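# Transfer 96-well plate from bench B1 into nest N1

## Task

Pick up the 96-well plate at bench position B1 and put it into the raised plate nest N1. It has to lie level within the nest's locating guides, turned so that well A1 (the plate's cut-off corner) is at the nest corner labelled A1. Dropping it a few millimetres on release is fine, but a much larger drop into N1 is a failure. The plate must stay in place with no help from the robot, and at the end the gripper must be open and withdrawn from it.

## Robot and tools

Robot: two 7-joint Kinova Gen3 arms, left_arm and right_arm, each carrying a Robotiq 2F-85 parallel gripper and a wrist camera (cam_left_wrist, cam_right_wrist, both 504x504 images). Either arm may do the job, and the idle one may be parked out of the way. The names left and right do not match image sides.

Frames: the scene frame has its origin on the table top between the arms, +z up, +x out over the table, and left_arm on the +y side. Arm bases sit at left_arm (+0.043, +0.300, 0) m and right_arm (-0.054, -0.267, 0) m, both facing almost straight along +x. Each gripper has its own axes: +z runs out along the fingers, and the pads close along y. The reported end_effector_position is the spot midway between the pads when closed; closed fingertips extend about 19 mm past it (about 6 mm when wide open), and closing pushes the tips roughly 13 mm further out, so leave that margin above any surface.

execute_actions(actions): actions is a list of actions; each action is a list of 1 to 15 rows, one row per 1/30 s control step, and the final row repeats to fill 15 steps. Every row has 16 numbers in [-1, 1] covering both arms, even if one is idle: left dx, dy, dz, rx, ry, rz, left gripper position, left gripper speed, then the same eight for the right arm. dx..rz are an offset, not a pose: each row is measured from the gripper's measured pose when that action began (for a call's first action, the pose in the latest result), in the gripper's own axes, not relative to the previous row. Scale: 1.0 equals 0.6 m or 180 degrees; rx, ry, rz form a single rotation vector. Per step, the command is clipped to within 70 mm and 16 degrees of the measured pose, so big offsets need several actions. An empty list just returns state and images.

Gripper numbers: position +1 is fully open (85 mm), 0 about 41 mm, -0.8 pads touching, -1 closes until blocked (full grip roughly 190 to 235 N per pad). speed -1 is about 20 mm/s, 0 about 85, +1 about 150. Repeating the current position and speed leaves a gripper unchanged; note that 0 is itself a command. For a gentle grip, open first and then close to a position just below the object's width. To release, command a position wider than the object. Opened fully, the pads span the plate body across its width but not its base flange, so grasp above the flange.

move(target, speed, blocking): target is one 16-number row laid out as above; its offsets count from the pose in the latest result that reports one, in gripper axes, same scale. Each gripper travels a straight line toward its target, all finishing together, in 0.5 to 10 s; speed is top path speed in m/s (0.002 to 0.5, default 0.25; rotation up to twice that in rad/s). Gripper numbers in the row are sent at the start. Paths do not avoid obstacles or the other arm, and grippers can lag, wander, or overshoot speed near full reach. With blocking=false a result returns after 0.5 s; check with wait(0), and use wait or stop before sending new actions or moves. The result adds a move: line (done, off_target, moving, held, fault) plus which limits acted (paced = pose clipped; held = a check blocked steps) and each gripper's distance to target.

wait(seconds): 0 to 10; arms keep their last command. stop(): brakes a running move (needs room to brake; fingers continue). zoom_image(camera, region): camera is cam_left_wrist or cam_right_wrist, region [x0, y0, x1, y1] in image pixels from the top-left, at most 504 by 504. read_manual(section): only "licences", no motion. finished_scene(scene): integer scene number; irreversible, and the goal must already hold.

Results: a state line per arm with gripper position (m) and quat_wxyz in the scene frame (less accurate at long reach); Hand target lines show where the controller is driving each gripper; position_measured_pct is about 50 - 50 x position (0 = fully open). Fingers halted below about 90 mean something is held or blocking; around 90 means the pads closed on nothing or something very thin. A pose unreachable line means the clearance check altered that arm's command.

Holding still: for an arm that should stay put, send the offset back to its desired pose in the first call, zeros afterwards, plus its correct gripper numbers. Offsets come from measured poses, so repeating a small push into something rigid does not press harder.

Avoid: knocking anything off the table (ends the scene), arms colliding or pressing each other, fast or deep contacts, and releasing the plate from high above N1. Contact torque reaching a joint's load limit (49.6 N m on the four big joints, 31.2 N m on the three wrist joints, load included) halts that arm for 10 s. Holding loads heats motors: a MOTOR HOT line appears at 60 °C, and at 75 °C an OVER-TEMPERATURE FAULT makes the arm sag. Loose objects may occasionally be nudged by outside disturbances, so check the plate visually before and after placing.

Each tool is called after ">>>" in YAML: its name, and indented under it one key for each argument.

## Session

>>> execute_actions:
  actions: []

Scene clock: 0.00 s.
left_arm: end_effector_position=(+0.4935, +0.3050, +0.1993) position_measured_pct=0.0 end_effector_quat_wxyz=(-0.001, -0.005, +1.000, -0.000) | right_arm: end_effector_position=(+0.5301, +0.0515, +0.1573) position_measured_pct=0.0 end_effector_quat_wxyz=(-0.054, +0.423, +0.903, -0.052)
Joint positions: left_arm=[-0.057  0.435  0.001  1.655 -0.     1.053  1.514] | right_arm=[-0.539  1.27   0.298  0.141 -0.315  1.884  0.19 ]
Joint velocities: left_arm=[-0.001 -0.    -0.001  0.    -0.    -0.     0.   ] | right_arm=[-0.    -0.001 -0.     0.001  0.001 -0.     0.001]
Motor temperatures (°C, as the motors report them): left_arm=[33 35 31 32 40 38 40] | right_arm=[34 29 33 32 39 39 41]
Hand target (left_arm): +0.493, +0.305, +0.199; -0.001, -0.005, +1.000, -0.000
Hand target (right_arm): +0.530, +0.051, +0.157; -0.054, +0.423, +0.903, -0.052

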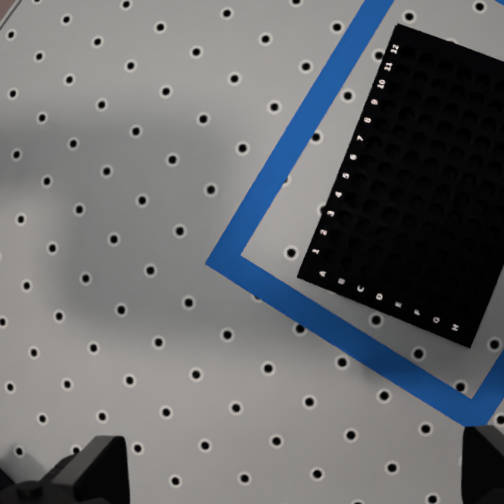

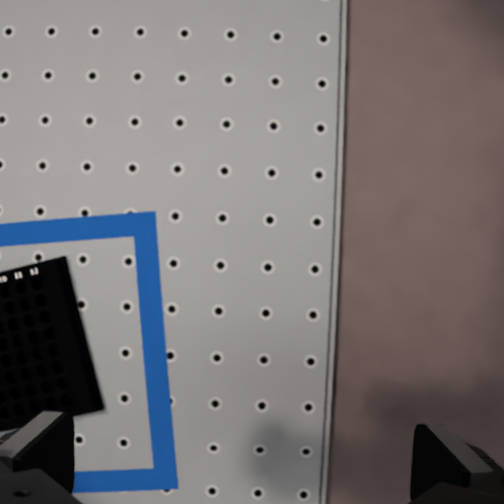

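>>> move:
  target: [-0.02,-0.2535,0.132,0,0,0.405,1,0, -0.3265,-0.6167,0.0118,-0.3755,0.0117,-0.0644,1,0]
  speed: 0.3

Scene clock: 5.83 s.
left_arm: end_effector_position=(+0.5070, +0.1527, +0.1200) position_measured_pct=0.0 end_effector_quat_wxyz=(-0.000, +0.590, +0.807, -0.001) | right_arm: end_effector_position=(+0.3716, -0.3353, +0.1908) position_measured_pct=0.0 end_effector_quat_wxyz=(+0.169, +0.294, +0.815, +0.471)
Joint positions: left_arm=[ 0.062  0.633  0.319  1.647 -0.237  0.902  0.77 ] | right_arm=[ 0.779  0.606 -0.023  2.093 -1.264  1.119  2.643]
Joint velocities: left_arm=[-0.001 -0.     0.    -0.     0.     0.001 -0.   ] | right_arm=[ 0.002  0.004  0.003  0.    -0.001  0.003  0.001]
Motor temperatures (°C, as the motors report them): left_arm=[33 35 31 32 40 38 40] | right_arm=[34 29 33 32 39 39 41]
Hand target (left_arm): +0.507, +0.153, +0.120; -0.000, +0.590, +0.807, -0.001
Hand target (right_arm): +0.372, -0.335, +0.191; +0.169, +0.294, +0.815, +0.471
Off the commanded pose (left_arm): 0.000 m, 0 deg.
Off the commanded pose (right_arm): 0.002 m, 0 deg.
move: done; limits=paced

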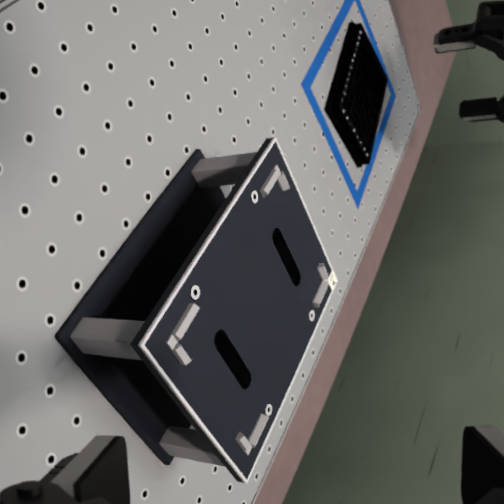

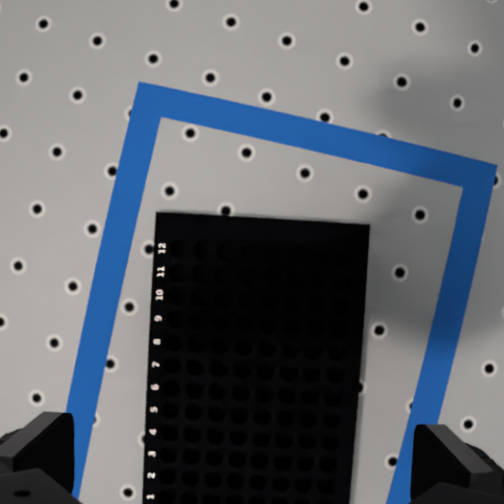

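>>> zoom_image:
  camera: "cam_right_wrist"
  region: [50, 190, 450, 504]

>>> zoom_image:
  camera: "cam_left_wrist"
  region: [300, 10, 410, 180]

Region (50, 190, 450, 504) of cam_right_wrist's 504x504 image, scaled by 1.260; it fills the top 396 rows of this view, and the rest is white.

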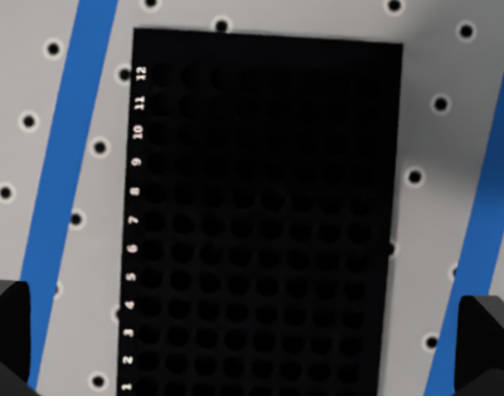

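Region (300, 10, 410, 180) of cam_left_wrist's 504x504 image, scaled by 2.965; it fills the left 326 columns of this view, and the rest is white.

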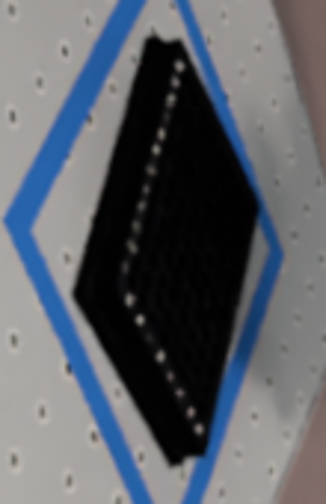

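>>> move:
  target: [0.002,0.0047,0.127,0,0,0.0083,1,0, 0,0,0,0,0,0,1,0]
  speed: 0.15

>>> zoom_image:
  camera: "cam_right_wrist"
  region: [30, 380, 150, 500]

>>> zoom_image:
  camera: "cam_right_wrist"
  region: [340, 380, 460, 500]

>>> zoom_image:
  camera: "cam_right_wrist"
  region: [80, 180, 430, 300]

Scene clock: 9.00 s.
left_arm: end_effector_position=(+0.5094, +0.1548, +0.0441) position_measured_pct=0.0 end_effector_quat_wxyz=(+0.000, +0.600, +0.800, -0.001) | right_arm: end_effector_position=(+0.3716, -0.3353, +0.1908) position_measured_pct=0.0 end_effector_quat_wxyz=(+0.169, +0.294, +0.815, +0.471)
Joint positions: left_arm=[ 0.083  0.761  0.28   1.703 -0.291  0.719  0.783] | right_arm=[ 0.779  0.606 -0.023  2.093 -1.264  1.119  2.643]
Joint velocities: left_arm=[ 0.003  0.006  0.001  0.001 -0.     0.     0.   ] | right_arm=[-0.001  0.    -0.     0.001  0.001 -0.    -0.   ]
Motor temperatures (°C, as the motors report them): left_arm=[33 35 31 32 40 38 40] | right_arm=[34 29 33 32 39 39 41]
Hand target (left_arm): +0.509, +0.155, +0.044; -0.000, +0.600, +0.800, -0.001
Hand target (right_arm): +0.372, -0.335, +0.191; +0.169, +0.294, +0.815, +0.471
Off the commanded pose (left_arm): 0.000 m, 0 deg.
Off the commanded pose (right_arm): 0.000 m, 0 deg.
move: done

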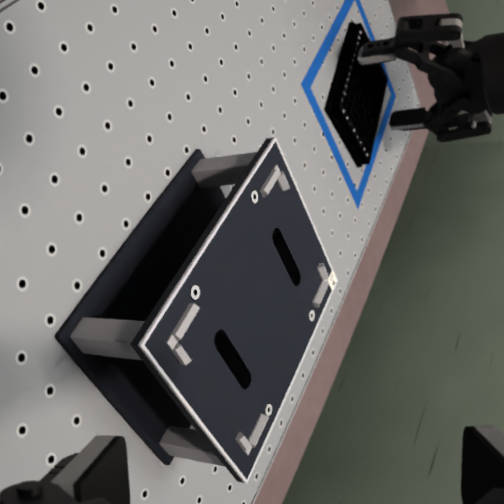

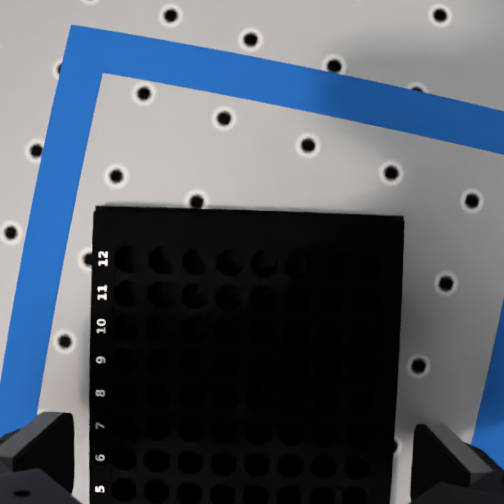

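Region (30, 380, 150, 500) of cam_right_wrist's 504x504 image, scaled by 4.200.

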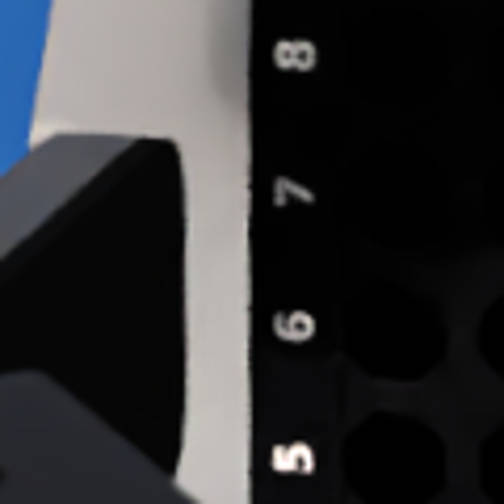

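Region (340, 380, 460, 500) of cam_right_wrist's 504x504 image, scaled by 4.200.

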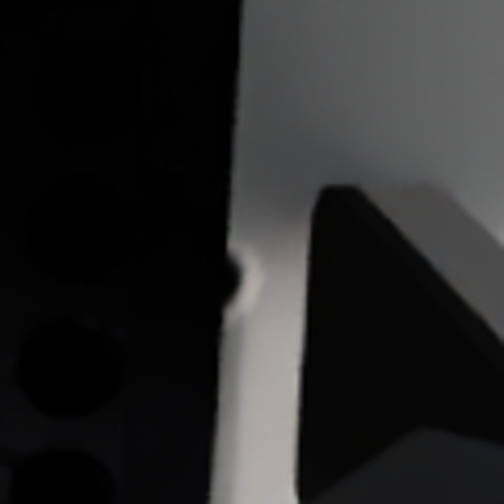

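Region (80, 180, 430, 300) of cam_right_wrist's 504x504 image, scaled by 1.440; it fills the top 173 rows of this view, and the rest is white.

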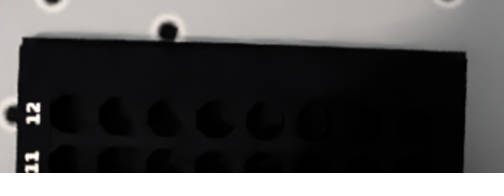

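>>> move:
  target: [0,-0.0012,0.0283,0,0,0,1,0, 0,0,0,0,0,0,1,0]
  speed: 0.035

>>> zoom_image:
  camera: "cam_right_wrist"
  region: [30, 340, 470, 504]

>>> zoom_image:
  camera: "cam_left_wrist"
  region: [310, 10, 410, 110]

Scene clock: 10.37 s.
left_arm: end_effector_position=(+0.5088, +0.1546, +0.0272) position_measured_pct=0.0 end_effector_quat_wxyz=(+0.000, +0.600, +0.800, -0.001) | right_arm: end_effector_position=(+0.3716, -0.3353, +0.1908) position_measured_pct=0.0 end_effector_quat_wxyz=(+0.169, +0.294, +0.815, +0.471)
Joint positions: left_arm=[ 0.091  0.791  0.267  1.713 -0.302  0.679  0.792] | right_arm=[ 0.779  0.606 -0.023  2.093 -1.264  1.119  2.643]
Joint velocities: left_arm=[ 0.001  0.002  0.001 -0.    -0.    -0.     0.   ] | right_arm=[ 0.    -0.001 -0.    -0.001 -0.001 -0.     0.   ]
Motor temperatures (°C, as the motors report them): left_arm=[33 35 31 32 40 38 40] | right_arm=[34 29 33 32 39 39 41]
Hand target (left_arm): +0.509, +0.155, +0.027; +0.000, +0.600, +0.800, -0.001
Hand target (right_arm): +0.372, -0.335, +0.191; +0.169, +0.294, +0.815, +0.471
Off the commanded pose (left_arm): 0.000 m, 0 deg.
Off the commanded pose (right_arm): 0.000 m, 0 deg.
move: done

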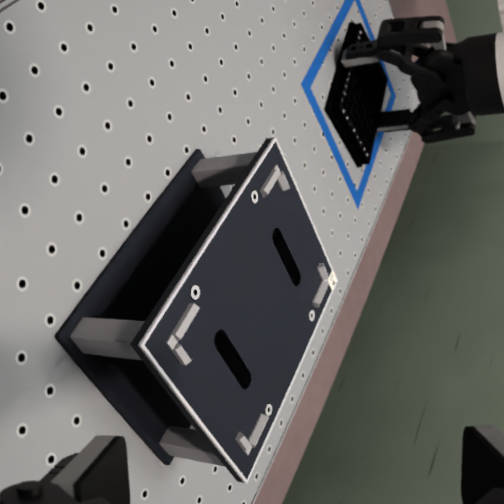

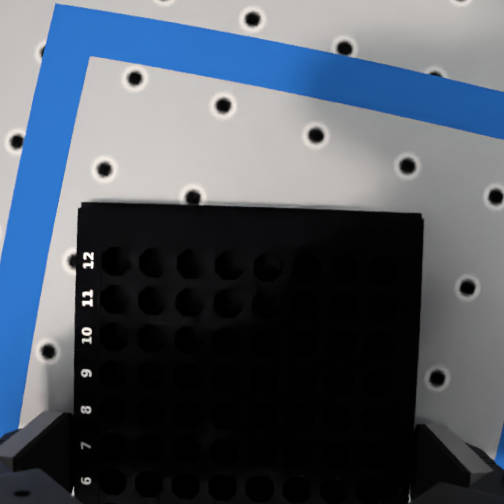

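Region (30, 340, 470, 504) of cam_right_wrist's 504x504 image, scaled by 1.145; it fills the top 188 rows of this view, and the rest is white.

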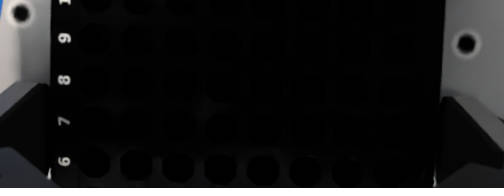

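Region (310, 10, 410, 110) of cam_left_wrist's 504x504 image, scaled by 5.040.

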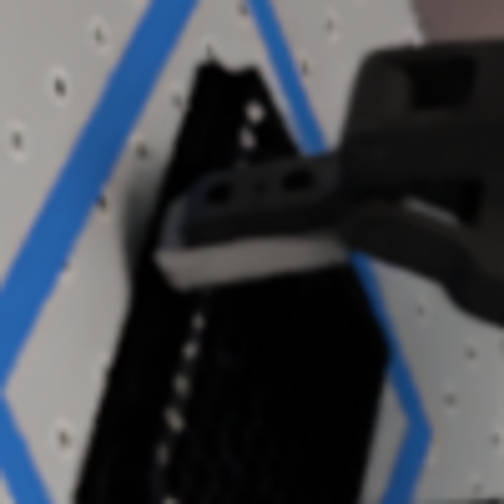

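>>> move:
  target: [0,0,-0.0018,0,0,0,0.85,-1, 0,0,0,0,0,0,1,0]
  speed: 0.02

Scene clock: 11.57 s.
left_arm: end_effector_position=(+0.5087, +0.1546, +0.0283) position_measured_pct=6.0 end_effector_quat_wxyz=(+0.000, +0.600, +0.800, -0.001) | right_arm: end_effector_position=(+0.3716, -0.3353, +0.1908) position_measured_pct=0.0 end_effector_quat_wxyz=(+0.169, +0.294, +0.815, +0.471)
Joint positions: left_arm=[ 0.091  0.789  0.268  1.712 -0.301  0.681  0.792] | right_arm=[ 0.779  0.606 -0.023  2.093 -1.264  1.119  2.643]
Joint velocities: left_arm=[ 0.001 -0.     0.     0.001  0.     0.    -0.   ] | right_arm=[ 0.001 -0.     0.001 -0.001  0.     0.001 -0.   ]
Motor temperatures (°C, as the motors report them): left_arm=[33 35 31 32 40 38 40] | right_arm=[34 29 33 32 39 39 41]
Hand target (left_arm): +0.509, +0.155, +0.028; +0.000, +0.600, +0.800, -0.001
Hand target (right_arm): +0.372, -0.335, +0.191; +0.169, +0.294, +0.815, +0.471
Off the commanded pose (left_arm): 0.000 m, 0 deg.
Off the commanded pose (right_arm): 0.000 m, 0 deg.
move: done

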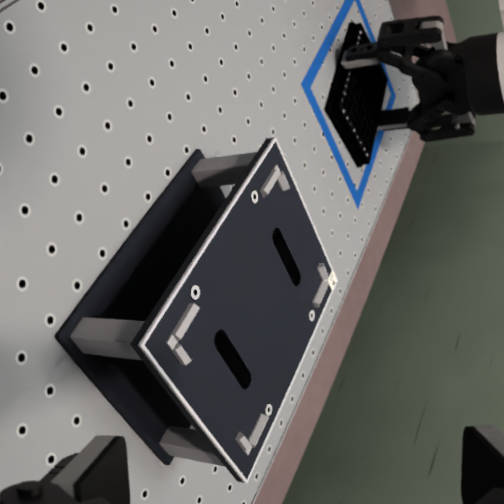

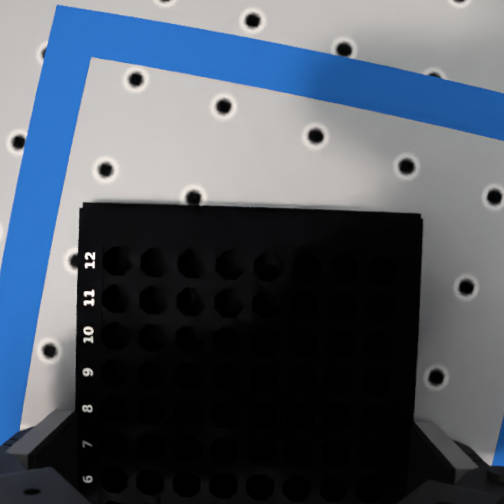

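>>> move:
  target: [0,0,-0.111,0,0,-0.15,0.85,-1, 0,0,0,0,0,0,1,0]
  speed: 0.3

>>> move:
  target: [-0.3648,-0.441,-0.05,0,0,-0.769,0.85,-1, -0.03,0,-0.05,0,0,0,1,0]
  speed: 0.45

Scene clock: 15.83 s.
left_arm: end_effector_position=(+0.5088, +0.1549, +0.0948) position_measured_pct=6.0 end_effector_quat_wxyz=(-0.000, +0.397, +0.918, -0.001) | right_arm: end_effector_position=(+0.3716, -0.3353, +0.1908) position_measured_pct=0.0 end_effector_quat_wxyz=(+0.169, +0.294, +0.815, +0.471)
Joint positions: left_arm=[ 0.145  0.661  0.18   1.665 -0.148  0.829  1.132] | right_arm=[ 0.779  0.606 -0.023  2.093 -1.264  1.119  2.643]
Joint velocities: left_arm=[ 0.003 -0.004  0.003 -0.001 -0.001  0.     0.001] | right_arm=[-0.    -0.001  0.002 -0.     0.    -0.    -0.001]
Motor temperatures (°C, as the motors report them): left_arm=[33 35 31 32 40 38 40] | right_arm=[34 29 33 32 39 39 41]
Hand target (left_arm): +0.509, +0.155, +0.095; +0.000, +0.397, +0.918, -0.001
Hand target (right_arm): +0.372, -0.335, +0.191; +0.169, +0.294, +0.815, +0.471
Off the commanded pose (left_arm): 0.000 m, 0 deg.
Off the commanded pose (right_arm): 0.000 m, 0 deg.
move: done

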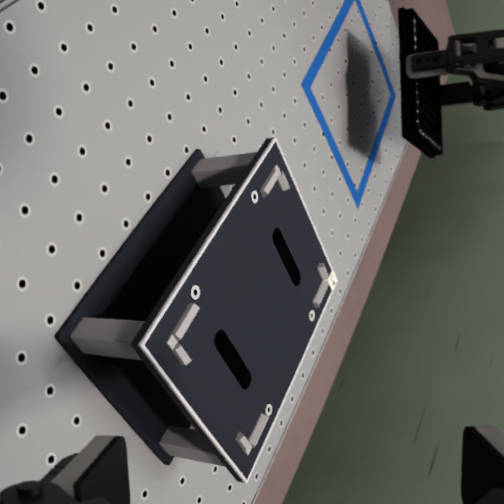

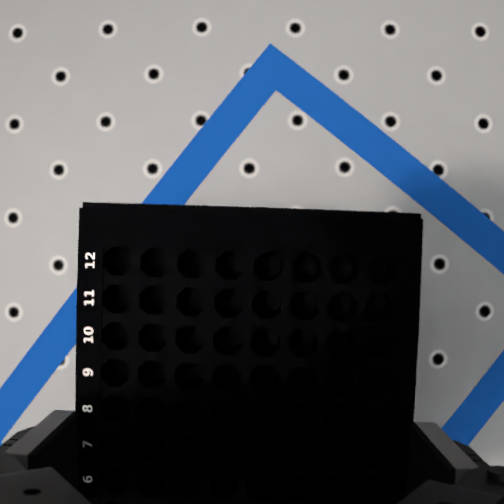

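Scene clock: 18.97 s.
left_arm: end_effector_position=(+0.4659, -0.1861, +0.1252) position_measured_pct=6.0 end_effector_quat_wxyz=(+0.001, +0.717, -0.697, +0.000) | right_arm: end_effector_position=(+0.3687, -0.3669, +0.2056) position_measured_pct=0.0 end_effector_quat_wxyz=(+0.169, +0.294, +0.815, +0.471)
Joint positions: left_arm=[ 0.974  0.976 -0.393  0.904  0.336  1.313  3.817] | right_arm=[ 0.819  0.598  0.009  2.012 -1.184  1.193  2.57 ]
Joint velocities: left_arm=[ 0.     0.009  0.002 -0.003 -0.002  0.     0.001] | right_arm=[ 0.001 -0.     0.001 -0.002 -0.001  0.     0.   ]
Motor temperatures (°C, as the motors report them): left_arm=[33 35 31 32 40 38 40] | right_arm=[34 29 33 32 39 39 41]
Hand target (left_arm): +0.466, -0.186, +0.125; +0.001, +0.717, -0.697, -0.000
Hand target (right_arm): +0.369, -0.367, +0.206; +0.169, +0.294, +0.815, +0.471
Off the commanded pose (left_arm): 0.000 m, 0 deg.
Off the commanded pose (right_arm): 0.000 m, 0 deg.
move: done

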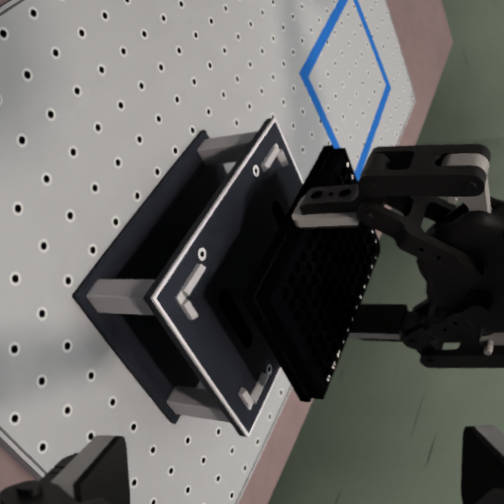

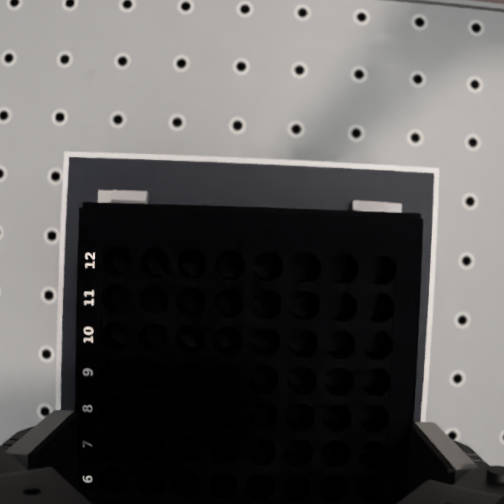

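>>> execute_actions:
  actions: []

Scene clock: 20.50 s.
left_arm: end_effector_position=(+0.4658, -0.1861, +0.1247) position_measured_pct=6.0 end_effector_quat_wxyz=(+0.001, +0.717, -0.697, -0.000) | right_arm: end_effector_position=(+0.3687, -0.3669, +0.2056) position_measured_pct=0.0 end_effector_quat_wxyz=(+0.169, +0.294, +0.815, +0.471)
Joint positions: left_arm=[ 0.974  0.977 -0.393  0.904  0.336  1.313  3.817] | right_arm=[ 0.819  0.598  0.009  2.012 -1.184  1.193  2.57 ]
Joint velocities: left_arm=[ 0.001  0.    -0.    -0.001 -0.     0.001 -0.   ] | right_arm=[-0.     0.001  0.001  0.     0.001  0.001  0.   ]
Motor temperatures (°C, as the motors report them): left_arm=[33 35 31 32 40 38 40] | right_arm=[34 29 33 32 39 39 41]
Hand target (left_arm): +0.466, -0.186, +0.125; +0.001, +0.717, -0.697, -0.000
Hand target (right_arm): +0.369, -0.367, +0.206; +0.169, +0.294, +0.815, +0.471
Off the commanded pose (left_arm): 0.001 m, 0 deg.
Off the commanded pose (right_arm): 0.000 m, 0 deg.

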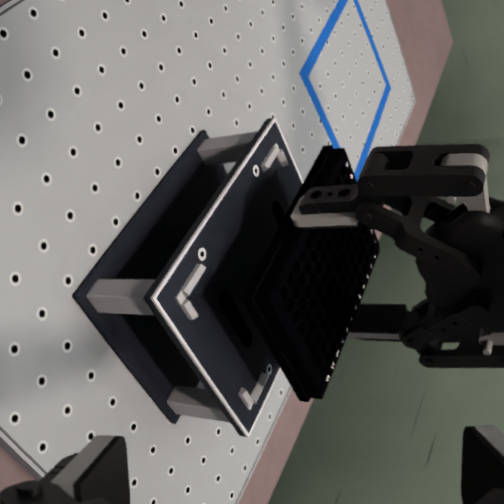

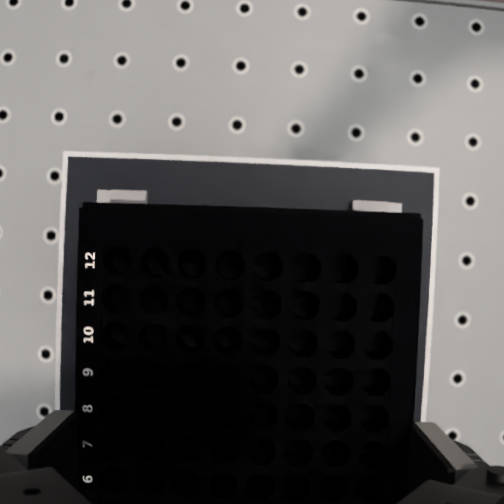

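>>> move:
  target: [0,0,0.041,0,0,0.003,0.85,-1,0,0,0,0,0,0,1,0]
  speed: 0.05

>>> zoom_image:
  camera: "cam_right_wrist"
  region: [40,140,180,260]

>>> zoom_image:
  camera: "cam_right_wrist"
  region: [345,140,485,260]

Scene clock: 21.83 s.
left_arm: end_effector_position=(+0.4658, -0.1861, +0.1001) position_measured_pct=6.0 end_effector_quat_wxyz=(+0.001, +0.714, -0.701, -0.000) | right_arm: end_effector_position=(+0.3687, -0.3669, +0.2056) position_measured_pct=0.0 end_effector_quat_wxyz=(+0.169, +0.294, +0.815, +0.471)
Joint positions: left_arm=[ 0.976  1.    -0.388  0.936  0.342  1.259  3.8  ] | right_arm=[ 0.819  0.598  0.009  2.012 -1.184  1.193  2.57 ]
Joint velocities: left_arm=[-0.001  0.    -0.001 -0.     0.     0.     0.   ] | right_arm=[-0.001 -0.    -0.    -0.     0.001 -0.     0.   ]
Motor temperatures (°C, as the motors report them): left_arm=[33 35 31 32 40 38 40] | right_arm=[34 29 33 32 39 39 41]
Hand target (left_arm): +0.466, -0.186, +0.100; +0.001, +0.714, -0.701, -0.000
Hand target (right_arm): +0.369, -0.367, +0.206; +0.169, +0.294, +0.815, +0.471
Off the commanded pose (left_arm): 0.000 m, 0 deg.
Off the commanded pose (right_arm): 0.000 m, 0 deg.
move: done

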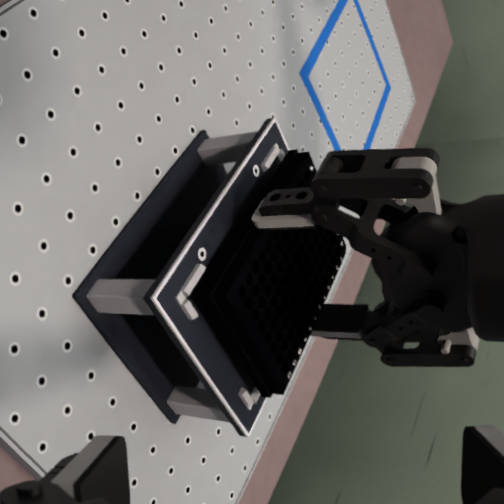

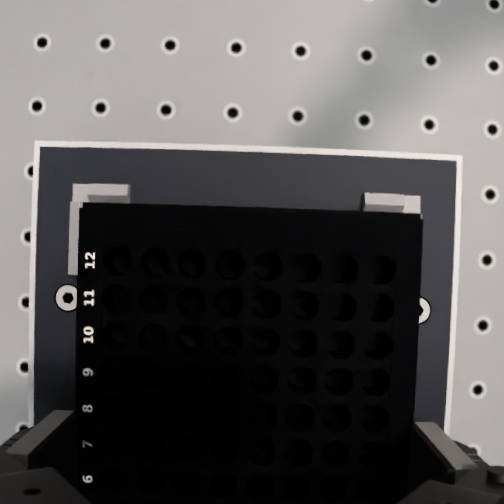

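Region (40, 140, 180, 260) of cam_right_wrist's 504x504 image, scaled by 3.600; it fills the top 432 rows of this view, and the rest is white.

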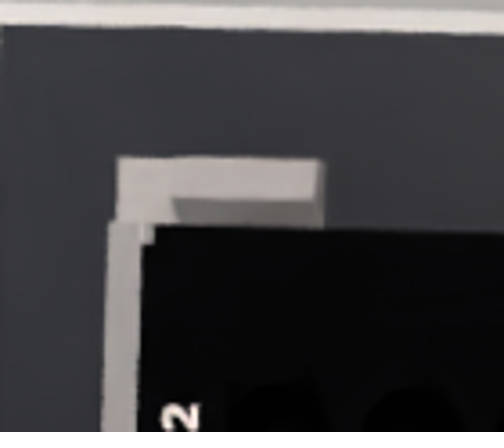

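Region (345, 140, 485, 260) of cam_right_wrist's 504x504 image, scaled by 3.600; it fills the top 432 rows of this view, and the rest is white.

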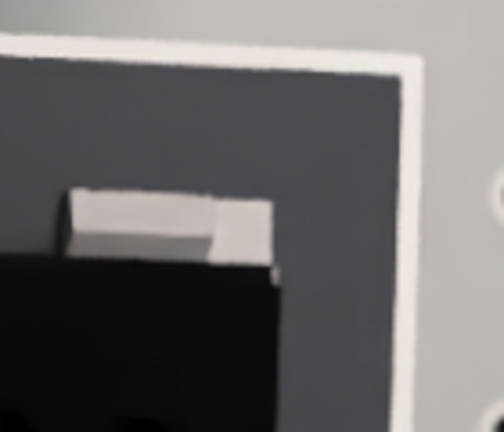

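>>> move:
  target: [0.0015,-0.0025,0.0075,0,0,0,0.85,-1,0,0,0,0,0,0,1,0]
  speed: 0.02

>>> zoom_image:
  camera: "cam_right_wrist"
  region: [40,160,160,260]

>>> zoom_image:
  camera: "cam_right_wrist"
  region: [345,160,465,260]

>>> zoom_image:
  camera: "cam_left_wrist"
  region: [140,110,340,340]

Scene clock: 24.37 s.
left_arm: end_effector_position=(+0.4673, -0.1870, +0.0956) position_measured_pct=6.0 end_effector_quat_wxyz=(+0.001, +0.714, -0.701, -0.000) | right_arm: end_effector_position=(+0.3687, -0.3669, +0.2056) position_measured_pct=0.0 end_effector_quat_wxyz=(+0.169, +0.294, +0.815, +0.471)
Joint positions: left_arm=[ 0.974  1.009 -0.387  0.932  0.344  1.255  3.799] | right_arm=[ 0.819  0.598  0.009  2.012 -1.184  1.193  2.57 ]
Joint velocities: left_arm=[ 0.001  0.001  0.    -0.    -0.     0.     0.   ] | right_arm=[-0.     0.001 -0.     0.001 -0.    -0.001  0.001]
Motor temperatures (°C, as the motors report them): left_arm=[33 35 31 32 40 38 40] | right_arm=[34 29 33 32 39 39 41]
Hand target (left_arm): +0.467, -0.187, +0.096; +0.001, +0.714, -0.701, -0.000
Hand target (right_arm): +0.369, -0.367, +0.206; +0.169, +0.294, +0.815, +0.471
Off the commanded pose (left_arm): 0.000 m, 0 deg.
Off the commanded pose (right_arm): 0.000 m, 0 deg.
move: done

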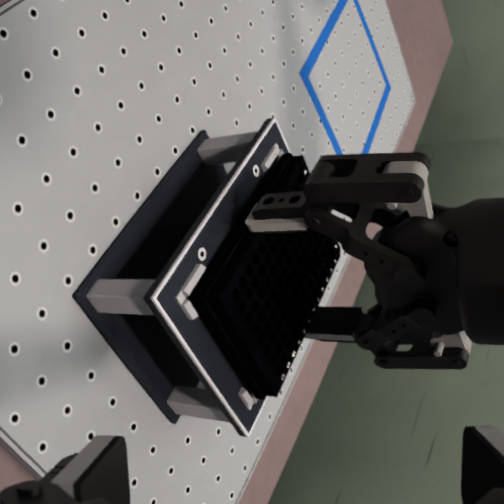

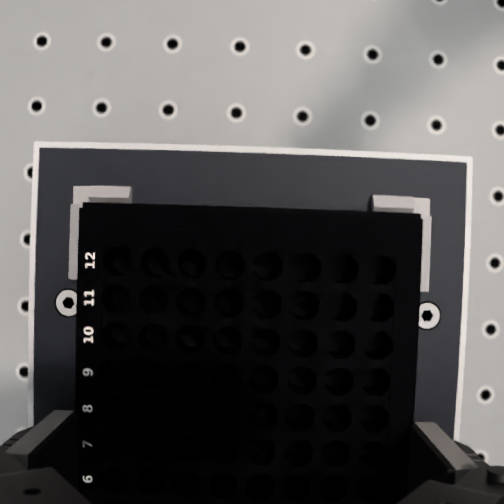

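Region (40, 160, 160, 260) of cam_right_wrist's 504x504 image, scaled by 4.200.

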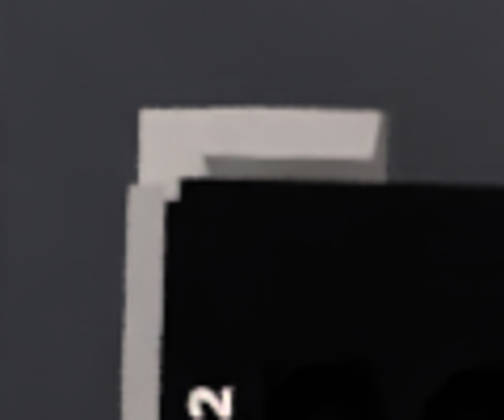

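Region (345, 160, 465, 260) of cam_right_wrist's 504x504 image, scaled by 4.200.

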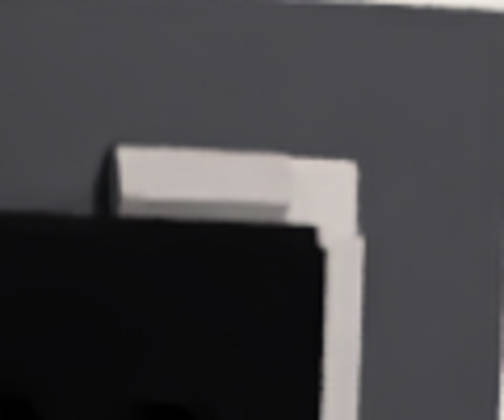

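Region (140, 110, 340, 340) of cam_left_wrist's 504x504 image, scaled by 2.191; it fills the left 438 columns of this view, and the rest is white.

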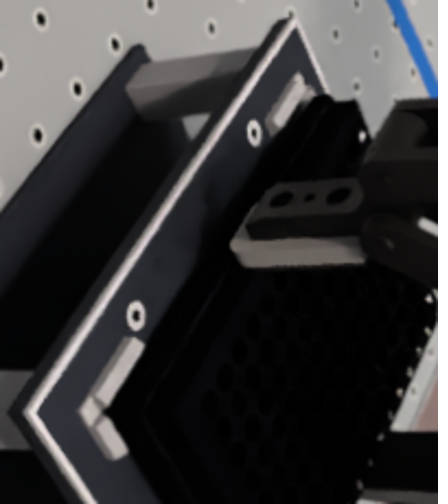

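>>> move:
  target: [0.0003,-0.0003,0.0052,0,0,0.001,0.85,-1,0,0,0,0,0,0,1,0]
  speed: 0.01

>>> zoom_image:
  camera: "cam_right_wrist"
  region: [40,160,160,260]

>>> zoom_image:
  camera: "cam_right_wrist"
  region: [345,160,465,260]

>>> zoom_image:
  camera: "cam_left_wrist"
  region: [140,110,340,340]

Scene clock: 26.20 s.
left_arm: end_effector_position=(+0.4675, -0.1871, +0.0925) position_measured_pct=6.0 end_effector_quat_wxyz=(+0.001, +0.713, -0.702, -0.000) | right_arm: end_effector_position=(+0.3687, -0.3669, +0.2056) position_measured_pct=0.0 end_effector_quat_wxyz=(+0.169, +0.294, +0.815, +0.471)
Joint positions: left_arm=[ 0.974  1.013 -0.385  0.934  0.344  1.249  3.796] | right_arm=[ 0.819  0.598  0.009  2.012 -1.184  1.193  2.57 ]
Joint velocities: left_arm=[ 0.001 -0.     0.    -0.001 -0.     0.    -0.   ] | right_arm=[ 0.    -0.    -0.001 -0.     0.     0.     0.   ]
Motor temperatures (°C, as the motors report them): left_arm=[33 35 31 32 40 38 40] | right_arm=[34 29 33 32 39 39 41]
Hand target (left_arm): +0.467, -0.187, +0.092; +0.001, +0.713, -0.702, -0.000
Hand target (right_arm): +0.369, -0.367, +0.206; +0.169, +0.294, +0.815, +0.471
Off the commanded pose (left_arm): 0.000 m, 0 deg.
Off the commanded pose (right_arm): 0.000 m, 0 deg.
move: done

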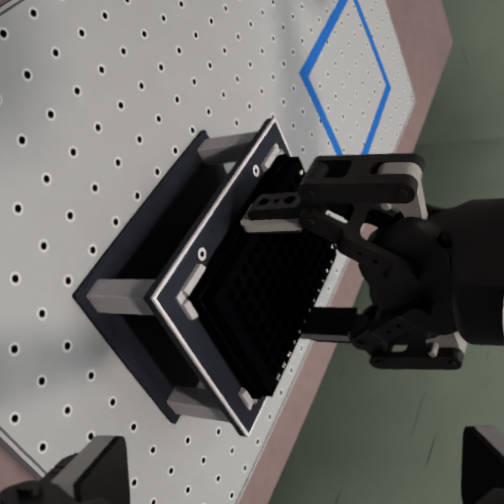

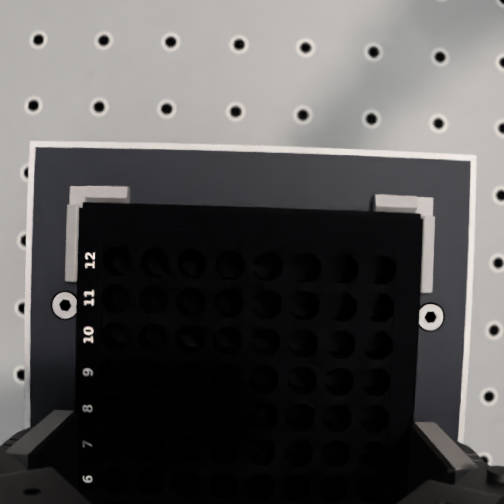

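Region (40, 160, 160, 260) of cam_right_wrist's 504x504 image, scaled by 4.200.

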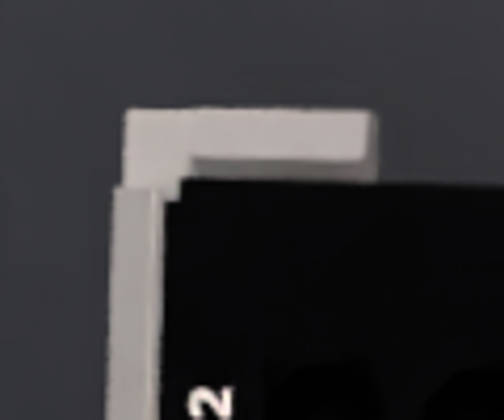

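Region (345, 160, 465, 260) of cam_right_wrist's 504x504 image, scaled by 4.200.

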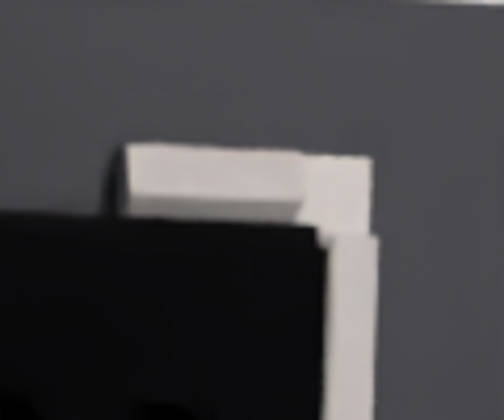

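Region (140, 110, 340, 340) of cam_left_wrist's 504x504 image, scaled by 2.191; it fills the left 438 columns of this view, and the rest is white.

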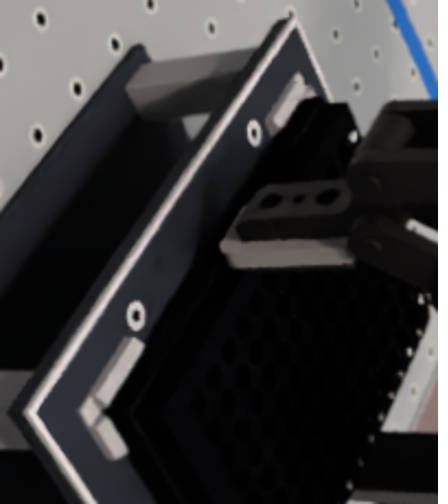

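>>> move:
  target: [-0.0003,0,0.0033,0,0,0,0.85,-1,0,0,0,0,0,0,1,0]
  speed: 0.006

>>> zoom_image:
  camera: "cam_right_wrist"
  region: [40,160,160,260]

>>> zoom_image:
  camera: "cam_right_wrist"
  region: [345,160,465,260]

>>> zoom_image:
  camera: "cam_left_wrist"
  region: [140,110,340,340]

Scene clock: 27.90 s.
left_arm: end_effector_position=(+0.4676, -0.1867, +0.0904) position_measured_pct=6.0 end_effector_quat_wxyz=(+0.001, +0.713, -0.702, -0.000) | right_arm: end_effector_position=(+0.3687, -0.3669, +0.2056) position_measured_pct=0.0 end_effector_quat_wxyz=(+0.169, +0.294, +0.815, +0.471)
Joint positions: left_arm=[ 0.973  1.015 -0.385  0.937  0.345  1.244  3.795] | right_arm=[ 0.819  0.598  0.009  2.012 -1.184  1.193  2.57 ]
Joint velocities: left_arm=[ 0.001 -0.     0.001  0.    -0.     0.     0.   ] | right_arm=[-0.    -0.002 -0.001 -0.001 -0.     0.001 -0.   ]
Motor temperatures (°C, as the motors report them): left_arm=[33 35 31 32 40 38 40] | right_arm=[34 29 33 32 39 39 41]
Hand target (left_arm): +0.467, -0.187, +0.091; +0.001, +0.713, -0.702, -0.000
Hand target (right_arm): +0.369, -0.367, +0.206; +0.169, +0.294, +0.815, +0.471
Off the commanded pose (left_arm): 0.000 m, 0 deg.
Off the commanded pose (right_arm): 0.000 m, 0 deg.
move: done

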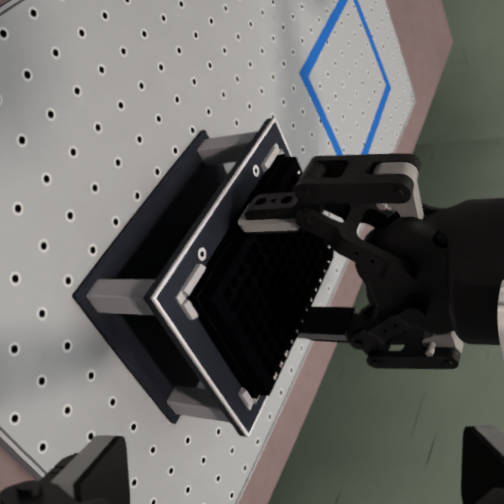

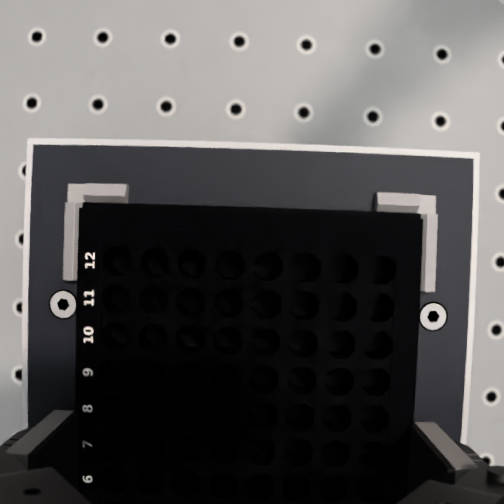

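Region (40, 160, 160, 260) of cam_right_wrist's 504x504 image, scaled by 4.200.

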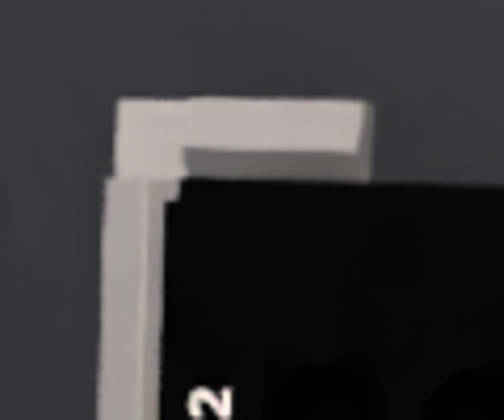

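Region (345, 160, 465, 260) of cam_right_wrist's 504x504 image, scaled by 4.200.

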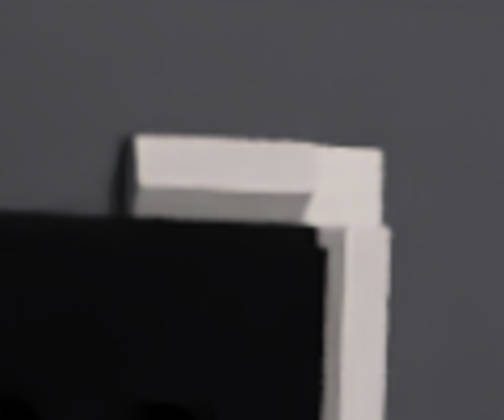

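Region (140, 110, 340, 340) of cam_left_wrist's 504x504 image, scaled by 2.191; it fills the left 438 columns of this view, and the rest is white.

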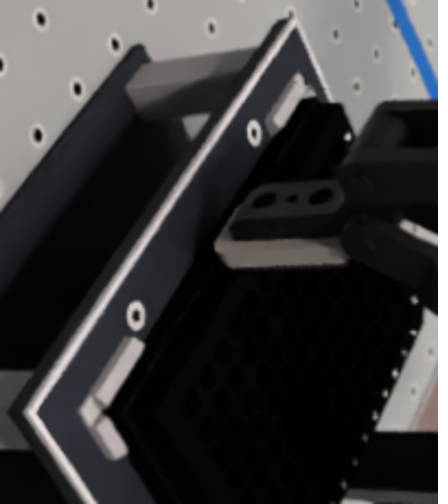

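>>> move:
  target: [0,0,0.0017,0,0,0,0.85,-1,0,0,0,0,0,0,1,0]
  speed: 0.004

>>> zoom_image:
  camera: "cam_right_wrist"
  region: [40,160,160,260]

>>> zoom_image:
  camera: "cam_right_wrist"
  region: [345,160,465,260]

>>> zoom_image:
  camera: "cam_left_wrist"
  region: [140,110,340,340]

Scene clock: 30.07 s.
left_arm: end_effector_position=(+0.4676, -0.1867, +0.0900) position_measured_pct=6.0 end_effector_quat_wxyz=(+0.001, +0.713, -0.702, -0.000) | right_arm: end_effector_position=(+0.3687, -0.3669, +0.2056) position_measured_pct=0.0 end_effector_quat_wxyz=(+0.169, +0.294, +0.815, +0.471)
Joint positions: left_arm=[ 0.974  1.015 -0.385  0.938  0.345  1.243  3.795] | right_arm=[ 0.819  0.598  0.009  2.012 -1.184  1.193  2.57 ]
Joint velocities: left_arm=[-0.     0.     0.    -0.    -0.    -0.001  0.   ] | right_arm=[-0.001  0.001  0.    -0.    -0.001  0.001 -0.   ]
Motor temperatures (°C, as the motors report them): left_arm=[33 35 31 32 40 38 40] | right_arm=[34 29 33 32 39 39 41]
Hand target (left_arm): +0.468, -0.187, +0.089; +0.001, +0.713, -0.702, -0.000
Hand target (right_arm): +0.369, -0.367, +0.206; +0.169, +0.294, +0.815, +0.471
Off the commanded pose (left_arm): 0.001 m, 0 deg.
Off the commanded pose (right_arm): 0.000 m, 0 deg.
move: done

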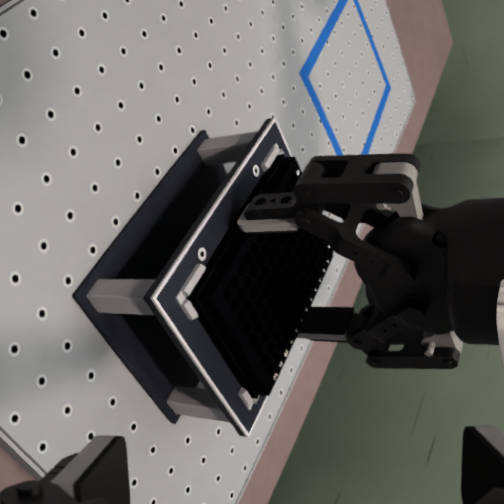

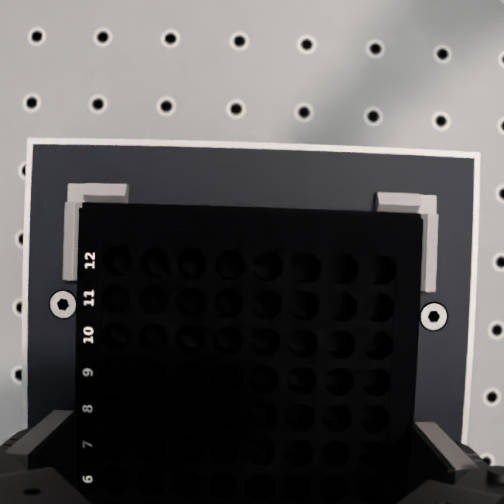

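Region (40, 160, 160, 260) of cam_right_wrist's 504x504 image, scaled by 4.200.

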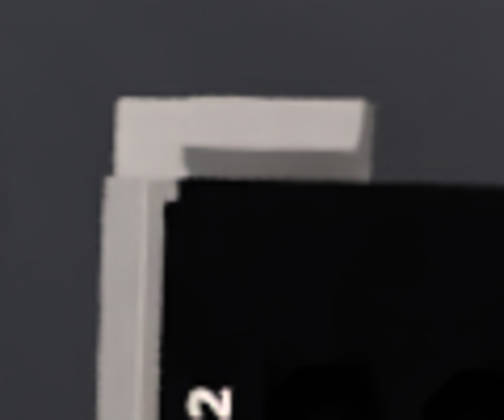

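Region (345, 160, 465, 260) of cam_right_wrist's 504x504 image, scaled by 4.200.

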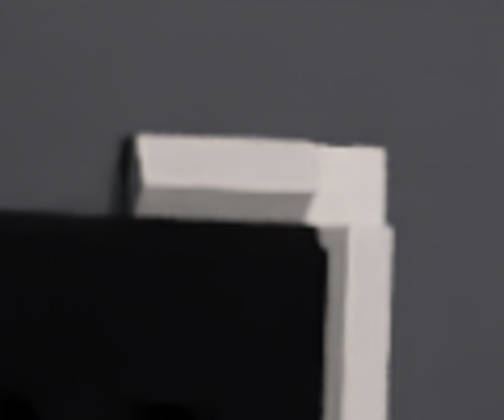

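Region (140, 110, 340, 340) of cam_left_wrist's 504x504 image, scaled by 2.191; it fills the left 438 columns of this view, and the rest is white.

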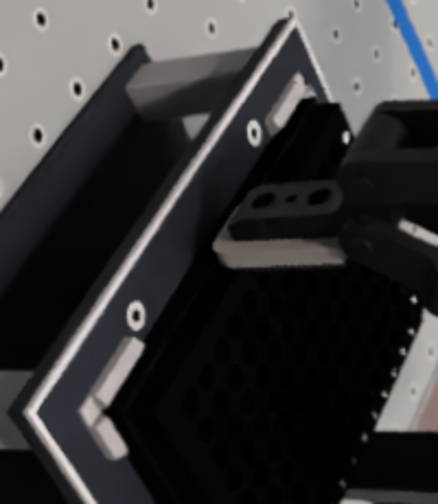

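Contact at z=0.090, as expected. Opening, then a small lift.

>>> execute_actions:
  actions:
    - [[0,0,0,0,0,0,1,-1,0,0,0,0,0,0,1,0]]

>>> move:
  target: [0,0,-0.006,0,0,0,1,-1,0,0,0,0,0,0,1,0]
  speed: 0.015

Scene clock: 31.07 s.
left_arm: end_effector_position=(+0.4676, -0.1867, +0.0900) position_measured_pct=0.0 end_effector_quat_wxyz=(+0.001, +0.713, -0.702, -0.000) | right_arm: end_effector_position=(+0.3687, -0.3669, +0.2056) position_measured_pct=0.0 end_effector_quat_wxyz=(+0.169, +0.294, +0.815, +0.471)
Joint positions: left_arm=[ 0.973  1.015 -0.385  0.938  0.345  1.243  3.795] | right_arm=[ 0.819  0.598  0.009  2.012 -1.184  1.193  2.57 ]
Joint velocities: left_arm=[-0.     0.001 -0.    -0.     0.     0.001  0.   ] | right_arm=[-0.    -0.    -0.001 -0.    -0.001 -0.001 -0.001]
Motor temperatures (°C, as the motors report them): left_arm=[33 35 31 32 40 38 40] | right_arm=[34 29 33 32 39 39 41]
Hand target (left_arm): +0.468, -0.187, +0.090; +0.001, +0.713, -0.702, -0.000
Hand target (right_arm): +0.369, -0.367, +0.206; +0.169, +0.294, +0.815, +0.471
Off the commanded pose (left_arm): 0.000 m, 0 deg.
Off the commanded pose (right_arm): 0.000 m, 0 deg.

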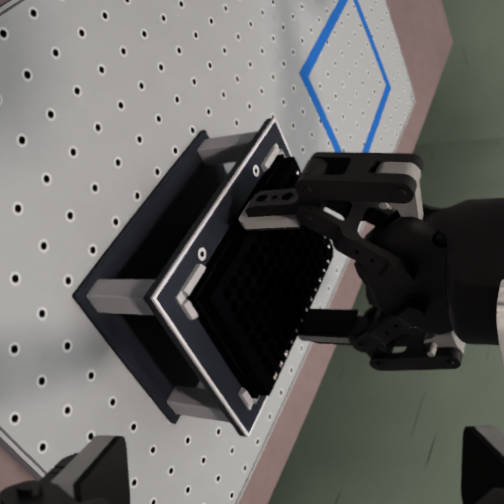

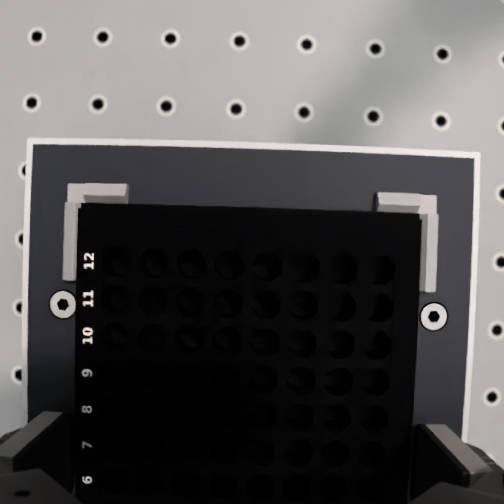

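Scene clock: 31.77 s.
left_arm: end_effector_position=(+0.4676, -0.1867, +0.0936) position_measured_pct=0.0 end_effector_quat_wxyz=(+0.001, +0.713, -0.702, -0.000) | right_arm: end_effector_position=(+0.3687, -0.3669, +0.2056) position_measured_pct=0.0 end_effector_quat_wxyz=(+0.169, +0.294, +0.815, +0.471)
Joint positions: left_arm=[ 0.973  1.011 -0.386  0.934  0.344  1.25   3.796] | right_arm=[ 0.819  0.598  0.009  2.012 -1.184  1.193  2.57 ]
Joint velocities: left_arm=[-0.001  0.    -0.    -0.     0.     0.     0.   ] | right_arm=[ 0.    -0.002  0.     0.001 -0.001 -0.     0.   ]
Motor temperatures (°C, as the motors report them): left_arm=[33 35 31 32 40 38 40] | right_arm=[34 29 33 32 39 39 41]
Hand target (left_arm): +0.468, -0.187, +0.094; +0.001, +0.713, -0.702, -0.000
Hand target (right_arm): +0.369, -0.367, +0.206; +0.169, +0.294, +0.815, +0.471
Off the commanded pose (left_arm): 0.000 m, 0 deg.
Off the commanded pose (right_arm): 0.000 m, 0 deg.
move: done

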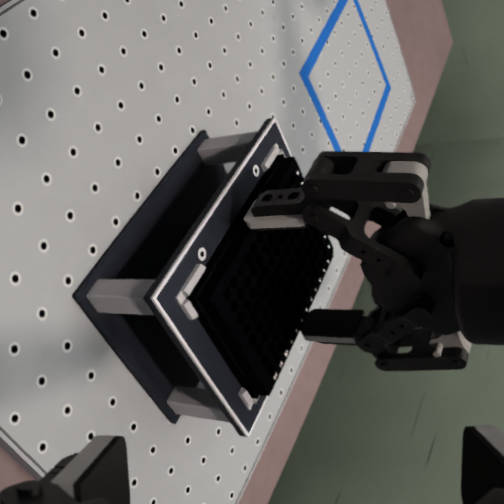

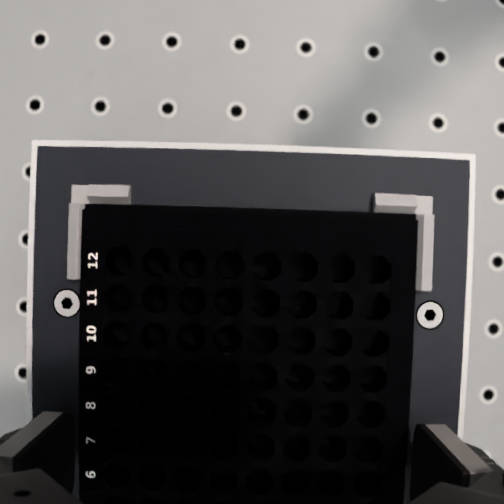

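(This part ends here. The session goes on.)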